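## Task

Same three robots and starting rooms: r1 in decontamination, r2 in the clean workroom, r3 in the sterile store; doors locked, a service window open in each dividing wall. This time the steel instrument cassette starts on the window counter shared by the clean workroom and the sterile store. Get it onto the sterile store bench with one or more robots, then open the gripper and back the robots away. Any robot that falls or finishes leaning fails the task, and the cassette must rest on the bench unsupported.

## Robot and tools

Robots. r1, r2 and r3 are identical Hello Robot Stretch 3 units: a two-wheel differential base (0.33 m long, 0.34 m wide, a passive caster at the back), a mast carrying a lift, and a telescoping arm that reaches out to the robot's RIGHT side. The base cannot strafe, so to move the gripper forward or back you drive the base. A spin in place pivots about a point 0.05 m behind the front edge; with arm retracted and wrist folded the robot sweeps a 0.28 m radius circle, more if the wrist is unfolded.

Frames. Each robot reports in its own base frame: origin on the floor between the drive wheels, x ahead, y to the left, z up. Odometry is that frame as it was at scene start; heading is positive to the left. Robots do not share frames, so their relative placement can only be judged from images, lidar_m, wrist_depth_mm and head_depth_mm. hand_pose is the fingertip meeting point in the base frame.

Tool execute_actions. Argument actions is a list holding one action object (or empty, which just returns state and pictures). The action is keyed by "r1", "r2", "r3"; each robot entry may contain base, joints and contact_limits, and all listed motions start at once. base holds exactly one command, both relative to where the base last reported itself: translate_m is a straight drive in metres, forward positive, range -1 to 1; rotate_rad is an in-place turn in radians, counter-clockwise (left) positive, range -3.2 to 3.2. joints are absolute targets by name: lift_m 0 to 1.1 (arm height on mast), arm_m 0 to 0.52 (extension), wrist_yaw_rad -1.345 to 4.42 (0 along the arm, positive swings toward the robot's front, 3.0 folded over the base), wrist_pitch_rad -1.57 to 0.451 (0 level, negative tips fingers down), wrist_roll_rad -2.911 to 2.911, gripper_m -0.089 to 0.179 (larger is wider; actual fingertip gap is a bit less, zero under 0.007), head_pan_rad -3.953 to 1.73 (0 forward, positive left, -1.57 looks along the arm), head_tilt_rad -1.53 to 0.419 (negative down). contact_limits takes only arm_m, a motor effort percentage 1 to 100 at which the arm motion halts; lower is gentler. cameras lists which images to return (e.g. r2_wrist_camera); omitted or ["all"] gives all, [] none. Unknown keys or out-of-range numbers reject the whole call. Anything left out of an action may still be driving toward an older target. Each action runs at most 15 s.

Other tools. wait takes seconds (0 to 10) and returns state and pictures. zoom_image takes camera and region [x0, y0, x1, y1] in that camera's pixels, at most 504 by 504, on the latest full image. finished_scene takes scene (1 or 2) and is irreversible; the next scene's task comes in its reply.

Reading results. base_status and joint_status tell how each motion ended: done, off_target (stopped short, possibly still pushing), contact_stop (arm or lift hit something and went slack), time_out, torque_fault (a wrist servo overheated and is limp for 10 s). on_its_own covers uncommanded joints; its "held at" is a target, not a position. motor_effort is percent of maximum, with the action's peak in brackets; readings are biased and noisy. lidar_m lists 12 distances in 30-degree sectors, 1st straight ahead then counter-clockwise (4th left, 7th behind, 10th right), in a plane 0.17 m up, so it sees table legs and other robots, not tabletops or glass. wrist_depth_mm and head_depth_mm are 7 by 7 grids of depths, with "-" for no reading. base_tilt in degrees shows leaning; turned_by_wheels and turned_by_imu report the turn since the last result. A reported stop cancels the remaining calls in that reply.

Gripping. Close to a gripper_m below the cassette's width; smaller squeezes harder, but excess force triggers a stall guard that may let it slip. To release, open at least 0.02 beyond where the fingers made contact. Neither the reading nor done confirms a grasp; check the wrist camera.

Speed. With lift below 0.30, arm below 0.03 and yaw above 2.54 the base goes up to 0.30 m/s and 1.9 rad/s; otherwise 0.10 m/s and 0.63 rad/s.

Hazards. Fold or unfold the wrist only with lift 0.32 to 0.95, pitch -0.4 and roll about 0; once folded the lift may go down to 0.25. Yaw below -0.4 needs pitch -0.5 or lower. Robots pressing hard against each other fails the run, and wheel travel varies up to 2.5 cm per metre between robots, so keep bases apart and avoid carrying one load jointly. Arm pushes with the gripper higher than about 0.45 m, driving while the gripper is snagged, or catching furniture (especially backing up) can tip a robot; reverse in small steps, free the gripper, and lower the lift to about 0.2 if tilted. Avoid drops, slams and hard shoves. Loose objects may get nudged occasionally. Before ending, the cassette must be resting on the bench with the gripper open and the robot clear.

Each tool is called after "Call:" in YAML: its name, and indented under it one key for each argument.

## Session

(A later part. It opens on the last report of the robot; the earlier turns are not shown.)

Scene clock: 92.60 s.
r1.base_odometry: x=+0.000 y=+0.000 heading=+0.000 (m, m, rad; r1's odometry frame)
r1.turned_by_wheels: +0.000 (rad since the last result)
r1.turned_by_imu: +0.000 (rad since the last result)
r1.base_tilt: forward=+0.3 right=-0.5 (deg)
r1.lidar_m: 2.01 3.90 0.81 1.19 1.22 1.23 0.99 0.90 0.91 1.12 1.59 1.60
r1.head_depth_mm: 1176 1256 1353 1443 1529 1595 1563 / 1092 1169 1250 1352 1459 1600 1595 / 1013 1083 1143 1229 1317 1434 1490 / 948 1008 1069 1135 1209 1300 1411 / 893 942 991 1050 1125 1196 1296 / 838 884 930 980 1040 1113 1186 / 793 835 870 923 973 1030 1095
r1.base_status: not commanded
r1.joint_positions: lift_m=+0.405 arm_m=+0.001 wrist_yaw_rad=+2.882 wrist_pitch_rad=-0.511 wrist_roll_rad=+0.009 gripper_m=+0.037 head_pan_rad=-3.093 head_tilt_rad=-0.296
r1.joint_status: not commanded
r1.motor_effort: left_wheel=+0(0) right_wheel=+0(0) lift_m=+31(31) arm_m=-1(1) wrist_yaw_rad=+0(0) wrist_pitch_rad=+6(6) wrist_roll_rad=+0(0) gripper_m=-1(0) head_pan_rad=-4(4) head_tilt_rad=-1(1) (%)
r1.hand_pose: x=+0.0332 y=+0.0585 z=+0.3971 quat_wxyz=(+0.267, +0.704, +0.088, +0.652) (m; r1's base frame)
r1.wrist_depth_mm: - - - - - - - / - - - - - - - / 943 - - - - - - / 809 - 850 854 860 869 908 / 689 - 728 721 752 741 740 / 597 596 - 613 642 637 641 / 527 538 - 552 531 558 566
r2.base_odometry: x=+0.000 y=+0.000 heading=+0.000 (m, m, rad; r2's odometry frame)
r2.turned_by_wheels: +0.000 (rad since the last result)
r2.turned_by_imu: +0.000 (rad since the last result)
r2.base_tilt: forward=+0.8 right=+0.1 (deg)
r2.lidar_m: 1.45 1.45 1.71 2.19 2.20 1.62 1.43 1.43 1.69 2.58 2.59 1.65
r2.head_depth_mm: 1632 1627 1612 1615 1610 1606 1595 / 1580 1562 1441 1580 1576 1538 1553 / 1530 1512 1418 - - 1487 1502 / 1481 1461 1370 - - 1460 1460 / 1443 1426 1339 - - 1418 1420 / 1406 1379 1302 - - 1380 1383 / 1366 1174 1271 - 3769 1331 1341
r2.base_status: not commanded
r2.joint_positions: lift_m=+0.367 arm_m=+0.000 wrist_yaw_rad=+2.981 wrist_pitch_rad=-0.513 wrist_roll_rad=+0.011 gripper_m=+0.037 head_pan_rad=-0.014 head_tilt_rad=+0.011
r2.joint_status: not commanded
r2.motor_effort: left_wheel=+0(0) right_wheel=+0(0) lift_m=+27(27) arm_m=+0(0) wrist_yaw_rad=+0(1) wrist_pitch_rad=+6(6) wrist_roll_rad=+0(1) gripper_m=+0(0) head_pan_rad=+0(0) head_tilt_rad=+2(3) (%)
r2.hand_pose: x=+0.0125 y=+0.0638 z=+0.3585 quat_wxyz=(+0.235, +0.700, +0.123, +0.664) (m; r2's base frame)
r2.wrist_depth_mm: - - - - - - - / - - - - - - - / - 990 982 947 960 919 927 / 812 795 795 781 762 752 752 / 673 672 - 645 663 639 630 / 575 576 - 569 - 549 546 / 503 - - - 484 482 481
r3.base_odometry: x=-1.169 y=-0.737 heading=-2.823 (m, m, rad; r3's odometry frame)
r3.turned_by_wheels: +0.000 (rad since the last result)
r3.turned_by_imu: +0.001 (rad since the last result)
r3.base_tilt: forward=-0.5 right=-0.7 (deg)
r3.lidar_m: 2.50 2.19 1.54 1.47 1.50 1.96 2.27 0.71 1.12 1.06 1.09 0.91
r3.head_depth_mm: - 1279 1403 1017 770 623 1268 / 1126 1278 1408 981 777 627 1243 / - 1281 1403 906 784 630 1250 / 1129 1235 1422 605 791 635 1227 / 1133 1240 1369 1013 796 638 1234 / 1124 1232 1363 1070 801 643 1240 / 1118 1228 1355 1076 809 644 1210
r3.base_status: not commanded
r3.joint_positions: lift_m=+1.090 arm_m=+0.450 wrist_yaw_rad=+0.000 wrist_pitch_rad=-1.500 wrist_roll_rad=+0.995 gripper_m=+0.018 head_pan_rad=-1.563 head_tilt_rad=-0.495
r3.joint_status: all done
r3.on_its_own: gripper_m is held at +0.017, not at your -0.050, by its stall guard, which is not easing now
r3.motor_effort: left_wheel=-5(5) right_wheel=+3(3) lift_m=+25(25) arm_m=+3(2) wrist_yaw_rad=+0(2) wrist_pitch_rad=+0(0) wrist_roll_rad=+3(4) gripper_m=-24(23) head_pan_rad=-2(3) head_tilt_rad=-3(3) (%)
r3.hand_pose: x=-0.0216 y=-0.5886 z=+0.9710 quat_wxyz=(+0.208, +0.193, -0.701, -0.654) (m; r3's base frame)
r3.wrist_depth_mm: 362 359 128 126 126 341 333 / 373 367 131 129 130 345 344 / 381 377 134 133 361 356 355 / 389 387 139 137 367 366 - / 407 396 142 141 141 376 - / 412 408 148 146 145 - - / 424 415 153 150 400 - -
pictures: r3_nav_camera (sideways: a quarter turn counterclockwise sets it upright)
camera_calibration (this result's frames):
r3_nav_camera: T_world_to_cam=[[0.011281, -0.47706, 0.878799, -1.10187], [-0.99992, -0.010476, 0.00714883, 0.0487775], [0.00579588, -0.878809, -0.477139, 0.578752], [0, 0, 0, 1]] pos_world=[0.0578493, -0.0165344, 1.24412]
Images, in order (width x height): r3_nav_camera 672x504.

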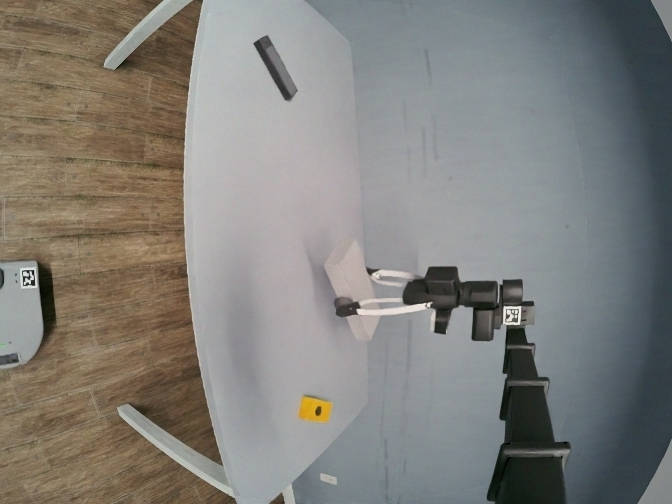

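Call:
execute_actions:
  actions:
    - {"r3":{"joints":{"lift_m":0.905}}}
  cameras: []

Call:
execute_actions:
  actions:
    - {"r3":{"joints":{"gripper_m":0.15}}}
  cameras: []

Call:
execute_actions:
  actions:
    - {"r3":{"joints":{"lift_m":1.05}}}
  cameras: []

Call:
execute_actions:
  actions:
    - {"r3":{"joints":{"arm_m":0.0}}}
  cameras: []

Call:
finished_scene:
  scene: 2

Scene clock: 99.17 s.
r1.base_odometry: x=+0.000 y=+0.000 heading=+0.000 (m, m, rad; r1's odometry frame)
r1.turned_by_wheels: +0.000 (rad since the last result)
r1.turned_by_imu: +0.000 (rad since the last result)
r1.base_tilt: forward=+0.4 right=-0.5 (deg)
r1.lidar_m: 2.01 3.89 0.81 1.19 1.22 1.23 0.99 0.90 0.90 1.12 1.59 1.60
r1.head_depth_mm: 1179 1271 1358 1431 1522 1584 1549 / 1095 1160 1252 1350 1463 1590 1599 / 1022 1074 1149 1236 1331 1440 1503 / 951 1004 1067 1131 1224 1317 1417 / 889 939 991 1052 1129 1201 1295 / 842 885 930 985 1038 1108 1192 / 797 833 874 922 971 1033 1096
r1.base_status: not commanded
r1.joint_positions: lift_m=+0.405 arm_m=+0.001 wrist_yaw_rad=+2.882 wrist_pitch_rad=-0.511 wrist_roll_rad=+0.009 gripper_m=+0.037 head_pan_rad=-3.093 head_tilt_rad=-0.296
r1.joint_status: not commanded
r1.motor_effort: left_wheel=+0(0) right_wheel=+0(0) lift_m=+31(31) arm_m=+0(1) wrist_yaw_rad=+0(0) wrist_pitch_rad=+6(6) wrist_roll_rad=+0(0) gripper_m=-1(0) head_pan_rad=-4(4) head_tilt_rad=-1(1) (%)
r1.hand_pose: x=+0.0332 y=+0.0585 z=+0.3971 quat_wxyz=(+0.267, +0.704, +0.088, +0.652) (m; r1's base frame)
r1.wrist_depth_mm: - - - - - - - / - - - - - - - / 957 - - - - - - / 818 - 844 848 871 892 904 / 691 - 726 731 749 740 745 / 596 597 - 618 645 639 643 / 531 538 - 546 539 562 566
r2.base_odometry: x=+0.000 y=+0.000 heading=+0.000 (m, m, rad; r2's odometry frame)
r2.turned_by_wheels: +0.000 (rad since the last result)
r2.turned_by_imu: +0.000 (rad since the last result)
r2.base_tilt: forward=+0.8 right=+0.0 (deg)
r2.lidar_m: 1.45 1.45 1.71 2.19 2.20 1.62 1.43 1.43 1.69 2.58 2.58 1.65
r2.head_depth_mm: 1630 1623 1618 1620 1609 1605 1604 / 1570 1569 1452 1590 1577 1538 1544 / 1534 1509 1406 - - 1488 1498 / 1488 1465 1369 - - 1451 1455 / 1440 1420 1341 - - 1418 1418 / 1405 1380 1301 - - 1379 1376 / 1363 1171 1277 - 3770 1337 1340
r2.base_status: not commanded
r2.joint_positions: lift_m=+0.367 arm_m=+0.000 wrist_yaw_rad=+2.981 wrist_pitch_rad=-0.513 wrist_roll_rad=+0.011 gripper_m=+0.037 head_pan_rad=-0.014 head_tilt_rad=+0.011
r2.joint_status: not commanded
r2.motor_effort: left_wheel=+0(0) right_wheel=+0(0) lift_m=+27(27) arm_m=+0(0) wrist_yaw_rad=+1(1) wrist_pitch_rad=+6(6) wrist_roll_rad=+1(0) gripper_m=+1(0) head_pan_rad=+0(0) head_tilt_rad=+2(3) (%)
r2.hand_pose: x=+0.0125 y=+0.0638 z=+0.3585 quat_wxyz=(+0.235, +0.700, +0.123, +0.664) (m; r2's base frame)
r2.wrist_depth_mm: - - - - - - - / - - - - - - - / - 997 974 967 945 931 914 / 809 811 769 774 764 774 748 / 673 672 - 651 663 640 632 / 582 574 - 575 - 547 548 / 505 - - - 487 482 482
r3.base_odometry: x=-1.169 y=-0.737 heading=-2.823 (m, m, rad; r3's odometry frame)
r3.turned_by_wheels: +0.000 (rad since the last result)
r3.turned_by_imu: +0.001 (rad since the last result)
r3.base_tilt: forward=-0.6 right=-0.5 (deg)
r3.lidar_m: 2.50 2.19 1.55 1.46 1.51 1.96 2.27 0.71 1.12 1.06 1.09 0.91
r3.head_depth_mm: 1165 1283 1401 - 747 607 1258 / 1160 1271 1372 984 758 625 1243 / 1150 1262 - 945 734 628 1253 / 1143 1249 1371 1096 716 633 1223 / 1133 1246 1374 1054 794 637 1234 / 1125 1231 1364 1066 802 641 1240 / 1118 1225 1353 1078 806 645 1220
r3.base_status: not commanded
r3.joint_positions: lift_m=+0.905 arm_m=+0.450 wrist_yaw_rad=+0.000 wrist_pitch_rad=-1.500 wrist_roll_rad=+0.995 gripper_m=+0.018 head_pan_rad=-1.563 head_tilt_rad=-0.495
r3.joint_status: all done
r3.on_its_own: gripper_m is held at +0.017, not at your -0.050, by its stall guard, which is not easing now
r3.motor_effort: left_wheel=-5(5) right_wheel=+3(3) lift_m=+15(21) arm_m=+3(3) wrist_yaw_rad=+0(0) wrist_pitch_rad=+0(0) wrist_roll_rad=+3(3) gripper_m=-24(23) head_pan_rad=-2(2) head_tilt_rad=-3(2) (%)
r3.hand_pose: x=-0.0216 y=-0.5886 z=+0.7866 quat_wxyz=(+0.208, +0.193, -0.701, -0.654) (m; r3's base frame)
r3.wrist_depth_mm: 181 178 127 126 126 169 167 / 185 183 131 129 130 173 171 / 190 187 135 133 178 178 175 / 195 193 138 136 182 182 180 / 200 198 143 141 141 188 184 / 205 204 147 145 144 191 189 / 211 209 152 150 198 197 194
pictures: none
No camera images: the call's "cameras" was empty. Leave "cameras" out to get every camera's image.

Scene clock: 100.97 s.
r1.base_odometry: x=+0.000 y=+0.000 heading=+0.000 (m, m, rad; r1's odometry frame)
r1.turned_by_wheels: +0.000 (rad since the last result)
r1.turned_by_imu: +0.000 (rad since the last result)
r1.base_tilt: forward=+0.4 right=-0.5 (deg)
r1.lidar_m: 2.01 3.89 0.81 1.19 1.22 1.23 0.99 0.90 0.91 1.12 1.59 1.60
r1.head_depth_mm: 1177 1267 1357 1448 1533 1592 1562 / 1090 1159 1241 1351 1444 1595 1602 / 1014 1076 1148 1232 1324 1427 1505 / 950 1003 1067 1133 1220 1311 1406 / 891 941 998 1051 1124 1207 1302 / 842 886 931 985 1047 1105 1184 / 792 834 875 924 979 1030 1094
r1.base_status: not commanded
r1.joint_positions: lift_m=+0.405 arm_m=+0.001 wrist_yaw_rad=+2.882 wrist_pitch_rad=-0.511 wrist_roll_rad=+0.009 gripper_m=+0.037 head_pan_rad=-3.093 head_tilt_rad=-0.296
r1.joint_status: not commanded
r1.motor_effort: left_wheel=+1(1) right_wheel=+0(0) lift_m=+31(31) arm_m=-1(1) wrist_yaw_rad=+0(0) wrist_pitch_rad=+6(6) wrist_roll_rad=+0(0) gripper_m=+0(0) head_pan_rad=-4(4) head_tilt_rad=-1(1) (%)
r1.hand_pose: x=+0.0332 y=+0.0585 z=+0.3971 quat_wxyz=(+0.267, +0.704, +0.088, +0.652) (m; r1's base frame)
r1.wrist_depth_mm: - - - - - - - / - - - - - - - / 938 - - - - - - / 808 - 839 857 858 883 900 / 688 - 722 714 745 739 748 / 601 596 - 617 649 637 644 / 525 538 - 551 544 556 563
r2.base_odometry: x=+0.000 y=+0.000 heading=+0.000 (m, m, rad; r2's odometry frame)
r2.turned_by_wheels: +0.000 (rad since the last result)
r2.turned_by_imu: +0.000 (rad since the last result)
r2.base_tilt: forward=+0.7 right=+0.1 (deg)
r2.lidar_m: 1.45 1.45 1.71 2.19 2.20 1.62 1.43 1.43 1.69 2.58 2.58 1.65
r2.head_depth_mm: 1616 1623 1619 1611 1611 1592 1592 / 1574 1565 1456 1566 1585 1558 1541 / 1526 1502 1412 - - 1492 1499 / 1486 1460 1379 - - 1454 1450 / 1435 1423 1334 - - 1414 1424 / 1398 1385 1304 - - 1380 1380 / 1360 1168 1270 - 3757 1331 1338
r2.base_status: not commanded
r2.joint_positions: lift_m=+0.367 arm_m=+0.000 wrist_yaw_rad=+2.981 wrist_pitch_rad=-0.513 wrist_roll_rad=+0.011 gripper_m=+0.037 head_pan_rad=-0.014 head_tilt_rad=+0.011
r2.joint_status: not commanded
r2.motor_effort: left_wheel=+0(1) right_wheel=+0(1) lift_m=+27(27) arm_m=+0(0) wrist_yaw_rad=+1(1) wrist_pitch_rad=+6(6) wrist_roll_rad=+0(0) gripper_m=+0(0) head_pan_rad=+0(0) head_tilt_rad=+3(2) (%)
r2.hand_pose: x=+0.0125 y=+0.0638 z=+0.3585 quat_wxyz=(+0.235, +0.700, +0.123, +0.664) (m; r2's base frame)
r2.wrist_depth_mm: - - - - - - - / - - - - - - - / - - 981 977 945 950 929 / 814 802 786 781 760 763 752 / 667 667 - 649 669 641 634 / 581 576 - 582 - 541 547 / 502 - - - 483 487 480
r3.base_odometry: x=-1.169 y=-0.737 heading=-2.823 (m, m, rad; r3's odometry frame)
r3.turned_by_wheels: +0.000 (rad since the last result)
r3.turned_by_imu: +0.000 (rad since the last result)
r3.base_tilt: forward=-0.5 right=-0.7 (deg)
r3.lidar_m: 2.50 2.19 1.54 1.46 1.50 1.96 2.27 0.71 1.12 1.06 1.09 0.91
r3.head_depth_mm: 1167 1278 1399 - 745 607 1263 / 1155 1272 1368 986 777 625 1238 / 1149 1266 - 946 741 631 1254 / 1142 1255 1363 1101 740 634 1232 / 1135 1242 1368 1057 796 638 1235 / 1128 1228 1360 1068 801 642 1237 / 1120 1227 1345 1077 808 645 1212
r3.base_status: not commanded
r3.joint_positions: lift_m=+0.905 arm_m=+0.450 wrist_yaw_rad=+0.000 wrist_pitch_rad=-1.500 wrist_roll_rad=+0.995 gripper_m=+0.150 head_pan_rad=-1.563 head_tilt_rad=-0.495
r3.joint_status: all done
r3.motor_effort: left_wheel=-4(5) right_wheel=+3(3) lift_m=+15(14) arm_m=+3(3) wrist_yaw_rad=+0(1) wrist_pitch_rad=+0(0) wrist_roll_rad=+3(3) gripper_m=+0(94) head_pan_rad=-2(2) head_tilt_rad=-3(3) (%)
r3.hand_pose: x=-0.0216 y=-0.5886 z=+0.7866 quat_wxyz=(+0.208, +0.193, -0.701, -0.654) (m; r3's base frame)
r3.wrist_depth_mm: 180 177 146 143 170 169 168 / 184 183 150 147 175 174 171 / 190 188 154 150 180 178 175 / 195 192 158 154 183 182 180 / 200 196 163 159 188 186 184 / - 203 199 163 193 - 189 / 213 210 205 167 197 198 194
pictures: none
No camera images: the call's "cameras" was empty. Leave "cameras" out to get every camera's image.

Scene clock: 103.13 s.
r1.base_odometry: x=+0.000 y=+0.000 heading=+0.000 (m, m, rad; r1's odometry frame)
r1.turned_by_wheels: +0.000 (rad since the last result)
r1.turned_by_imu: +0.000 (rad since the last result)
r1.base_tilt: forward=+0.4 right=-0.5 (deg)
r1.lidar_m: 2.01 3.90 0.81 1.19 1.22 1.23 0.98 0.90 0.91 1.12 1.59 1.60
r1.head_depth_mm: 1178 1259 1360 1438 1518 1589 1573 / 1092 1161 1249 1334 1446 1602 1595 / 1015 1083 1151 1242 1325 1434 1496 / 952 1008 1065 1136 1216 1314 1400 / 891 941 996 1049 1123 1204 1293 / 839 882 928 981 1040 1110 1182 / 795 836 877 923 972 1035 1101
r1.base_status: not commanded
r1.joint_positions: lift_m=+0.405 arm_m=+0.001 wrist_yaw_rad=+2.882 wrist_pitch_rad=-0.511 wrist_roll_rad=+0.009 gripper_m=+0.037 head_pan_rad=-3.093 head_tilt_rad=-0.296
r1.joint_status: not commanded
r1.motor_effort: left_wheel=+0(1) right_wheel=+0(0) lift_m=+31(31) arm_m=-1(0) wrist_yaw_rad=+0(0) wrist_pitch_rad=+6(5) wrist_roll_rad=+0(0) gripper_m=+0(1) head_pan_rad=-4(4) head_tilt_rad=-1(1) (%)
r1.hand_pose: x=+0.0332 y=+0.0585 z=+0.3971 quat_wxyz=(+0.267, +0.704, +0.088, +0.652) (m; r1's base frame)
r1.wrist_depth_mm: - - - - - - - / - - - - - - - / 962 - - - - - - / 800 - 835 857 863 887 897 / 689 - 730 718 752 746 742 / 598 594 - 619 642 634 641 / 532 540 - 546 542 559 561
r2.base_odometry: x=+0.000 y=+0.000 heading=+0.000 (m, m, rad; r2's odometry frame)
r2.turned_by_wheels: +0.000 (rad since the last result)
r2.turned_by_imu: +0.000 (rad since the last result)
r2.base_tilt: forward=+0.8 right=+0.0 (deg)
r2.lidar_m: 1.45 1.45 1.71 2.19 2.20 1.62 1.43 1.43 1.69 2.58 2.59 1.65
r2.head_depth_mm: 1634 1620 1611 1612 1603 1607 1604 / 1580 1559 1458 1586 1572 1557 1545 / 1523 1510 1410 - - 1483 1511 / 1475 1465 1371 - - 1456 1459 / 1440 1416 1338 - - 1407 1419 / 1403 1382 1298 - - 1373 1379 / 1361 1173 1270 - 3756 1333 1343
r2.base_status: not commanded
r2.joint_positions: lift_m=+0.367 arm_m=+0.000 wrist_yaw_rad=+2.981 wrist_pitch_rad=-0.513 wrist_roll_rad=+0.011 gripper_m=+0.037 head_pan_rad=-0.014 head_tilt_rad=+0.011
r2.joint_status: not commanded
r2.motor_effort: left_wheel=+0(1) right_wheel=-1(0) lift_m=+26(27) arm_m=+0(0) wrist_yaw_rad=+1(1) wrist_pitch_rad=+6(6) wrist_roll_rad=+1(0) gripper_m=+1(0) head_pan_rad=+0(0) head_tilt_rad=+2(2) (%)
r2.hand_pose: x=+0.0125 y=+0.0638 z=+0.3585 quat_wxyz=(+0.235, +0.700, +0.123, +0.664) (m; r2's base frame)
r2.wrist_depth_mm: - - - - - - - / - - - - - - - / - 994 988 973 958 927 931 / 826 803 797 769 769 764 742 / 672 677 - 666 668 639 626 / 587 564 - 577 - 559 545 / 504 - - - 487 485 477
r3.base_odometry: x=-1.169 y=-0.737 heading=-2.823 (m, m, rad; r3's odometry frame)
r3.turned_by_wheels: +0.000 (rad since the last result)
r3.turned_by_imu: +0.000 (rad since the last result)
r3.base_tilt: forward=-0.4 right=-0.7 (deg)
r3.lidar_m: 2.50 2.19 1.55 1.47 1.50 1.96 2.27 0.71 1.12 1.06 1.09 0.91
r3.head_depth_mm: 1156 - 1402 1016 774 623 1270 / 1141 1295 1407 1025 776 627 1247 / 1132 - 1427 1038 739 631 1252 / 1140 1246 1416 998 742 633 1226 / 1138 1246 1376 1056 794 638 1234 / 1124 1232 1360 1065 802 642 1239 / 1120 1224 1356 1076 807 646 1218
r3.base_status: not commanded
r3.joint_positions: lift_m=+1.050 arm_m=+0.450 wrist_yaw_rad=+0.000 wrist_pitch_rad=-1.500 wrist_roll_rad=+0.995 gripper_m=+0.150 head_pan_rad=-1.563 head_tilt_rad=-0.495
r3.joint_status: all done
r3.motor_effort: left_wheel=-5(4) right_wheel=+3(3) lift_m=+23(23) arm_m=+3(3) wrist_yaw_rad=+0(1) wrist_pitch_rad=+0(0) wrist_roll_rad=+3(3) gripper_m=-1(0) head_pan_rad=-3(3) head_tilt_rad=-3(3) (%)
r3.hand_pose: x=-0.0216 y=-0.5886 z=+0.9310 quat_wxyz=(+0.208, +0.193, -0.701, -0.654) (m; r3's base frame)
r3.wrist_depth_mm: 324 319 314 309 307 304 299 / 332 328 323 287 314 310 306 / 343 337 332 294 320 316 312 / 349 344 341 299 330 326 - / 355 352 351 309 338 333 - / 365 364 358 319 347 - - / 381 372 368 363 357 - -
pictures: none
No camera images: the call's "cameras" was empty. Leave "cameras" out to get every camera's image.

Scene clock: 107.63 s.
r1.base_odometry: x=+0.000 y=+0.000 heading=+0.000 (m, m, rad; r1's odometry frame)
r1.turned_by_wheels: +0.000 (rad since the last result)
r1.turned_by_imu: +0.000 (rad since the last result)
r1.base_tilt: forward=+0.4 right=-0.5 (deg)
r1.lidar_m: 2.02 3.89 0.81 1.19 1.22 1.23 0.98 0.90 0.91 1.12 1.59 1.60
r1.head_depth_mm: 1170 1260 1367 1455 1529 1600 1560 / 1087 1166 1258 1341 1470 1602 1614 / 1018 1074 1157 1229 1323 1436 1511 / 943 1001 1065 1139 1221 1314 1404 / 888 941 992 1054 1130 1203 1302 / 839 877 932 985 1048 1111 1192 / 793 833 877 922 975 1033 1103
r1.base_status: not commanded
r1.joint_positions: lift_m=+0.405 arm_m=+0.001 wrist_yaw_rad=+2.882 wrist_pitch_rad=-0.511 wrist_roll_rad=+0.009 gripper_m=+0.037 head_pan_rad=-3.093 head_tilt_rad=-0.296
r1.joint_status: not commanded
r1.motor_effort: left_wheel=-1(1) right_wheel=+0(0) lift_m=+31(31) arm_m=+0(0) wrist_yaw_rad=-1(0) wrist_pitch_rad=+6(5) wrist_roll_rad=+0(0) gripper_m=+0(1) head_pan_rad=-4(4) head_tilt_rad=-1(1) (%)
r1.hand_pose: x=+0.0332 y=+0.0585 z=+0.3971 quat_wxyz=(+0.267, +0.704, +0.088, +0.652) (m; r1's base frame)
r1.wrist_depth_mm: - - - - - - - / - - - - - - - / 941 - - - - - - / 813 - 844 846 874 887 897 / 693 - 723 714 739 742 736 / 595 594 - 619 648 636 638 / 525 537 - 546 545 557 555
r2.base_odometry: x=+0.000 y=+0.000 heading=+0.000 (m, m, rad; r2's odometry frame)
r2.turned_by_wheels: +0.000 (rad since the last result)
r2.turned_by_imu: +0.000 (rad since the last result)
r2.base_tilt: forward=+0.7 right=+0.2 (deg)
r2.lidar_m: 1.45 1.45 1.71 2.19 2.20 1.62 1.42 1.43 1.69 2.58 2.59 1.64
r2.head_depth_mm: 1632 1613 1613 1613 1612 1602 1590 / 1571 1557 1453 1576 1576 1535 1546 / 1522 1500 1408 - - 1499 1504 / 1480 1465 1372 - - 1451 1457 / 1440 1421 1340 - - 1415 1423 / 1400 1382 1293 - - 1373 1378 / 1362 1173 1266 - 3761 1335 1338
r2.base_status: not commanded
r2.joint_positions: lift_m=+0.367 arm_m=+0.000 wrist_yaw_rad=+2.981 wrist_pitch_rad=-0.513 wrist_roll_rad=+0.011 gripper_m=+0.037 head_pan_rad=-0.014 head_tilt_rad=+0.011
r2.joint_status: not commanded
r2.motor_effort: left_wheel=+0(0) right_wheel=+0(1) lift_m=+27(27) arm_m=+0(0) wrist_yaw_rad=+1(1) wrist_pitch_rad=+6(6) wrist_roll_rad=+0(0) gripper_m=+1(0) head_pan_rad=+0(0) head_tilt_rad=+2(3) (%)
r2.hand_pose: x=+0.0125 y=+0.0638 z=+0.3585 quat_wxyz=(+0.235, +0.700, +0.123, +0.664) (m; r2's base frame)
r2.wrist_depth_mm: - - - - - - - / - - - - - - - / - 991 973 965 932 919 936 / 818 815 785 796 767 754 740 / 671 666 - 654 672 629 633 / 576 572 - 568 - 553 548 / 496 - - - 491 480 472
r3.base_odometry: x=-1.169 y=-0.737 heading=-2.823 (m, m, rad; r3's odometry frame)
r3.turned_by_wheels: +0.000 (rad since the last result)
r3.turned_by_imu: +0.001 (rad since the last result)
r3.base_tilt: forward=-0.4 right=-0.8 (deg)
r3.lidar_m: 2.50 2.20 1.54 1.47 1.50 1.95 2.26 0.71 1.12 1.06 1.09 0.91
r3.head_depth_mm: 1166 1273 - - - - - / 1160 1273 1355 - - - - / 1150 1261 1352 - - - - / 1142 1253 1383 1046 742 635 1259 / 1138 1244 1374 1058 795 638 1235 / 1129 1234 1362 1067 803 642 1236 / 1120 1225 1348 1080 809 646 1216
r3.base_status: not commanded
r3.joint_positions: lift_m=+1.050 arm_m=+0.000 wrist_yaw_rad=+0.000 wrist_pitch_rad=-1.500 wrist_roll_rad=+0.995 gripper_m=+0.150 head_pan_rad=-1.563 head_tilt_rad=-0.495
r3.joint_status: all done
r3.motor_effort: left_wheel=-5(5) right_wheel=+3(3) lift_m=+23(24) arm_m=-3(5) wrist_yaw_rad=+1(1) wrist_pitch_rad=+0(0) wrist_roll_rad=+3(3) gripper_m=+0(0) head_pan_rad=-3(2) head_tilt_rad=-3(4) (%)
r3.hand_pose: x=-0.0216 y=-0.1393 z=+0.9310 quat_wxyz=(+0.208, +0.193, -0.701, -0.654) (m; r3's base frame)
r3.wrist_depth_mm: 326 - - - - - 989 / 336 - - - - - - / 348 - - - - - - / - - - - - - - / - - - - - - - / - - - - - - - / - - - - - - -
pictures: none
No camera images: the call's "cameras" was empty. Leave "cameras" out to get every camera's image.

The scene is finished: the task was done.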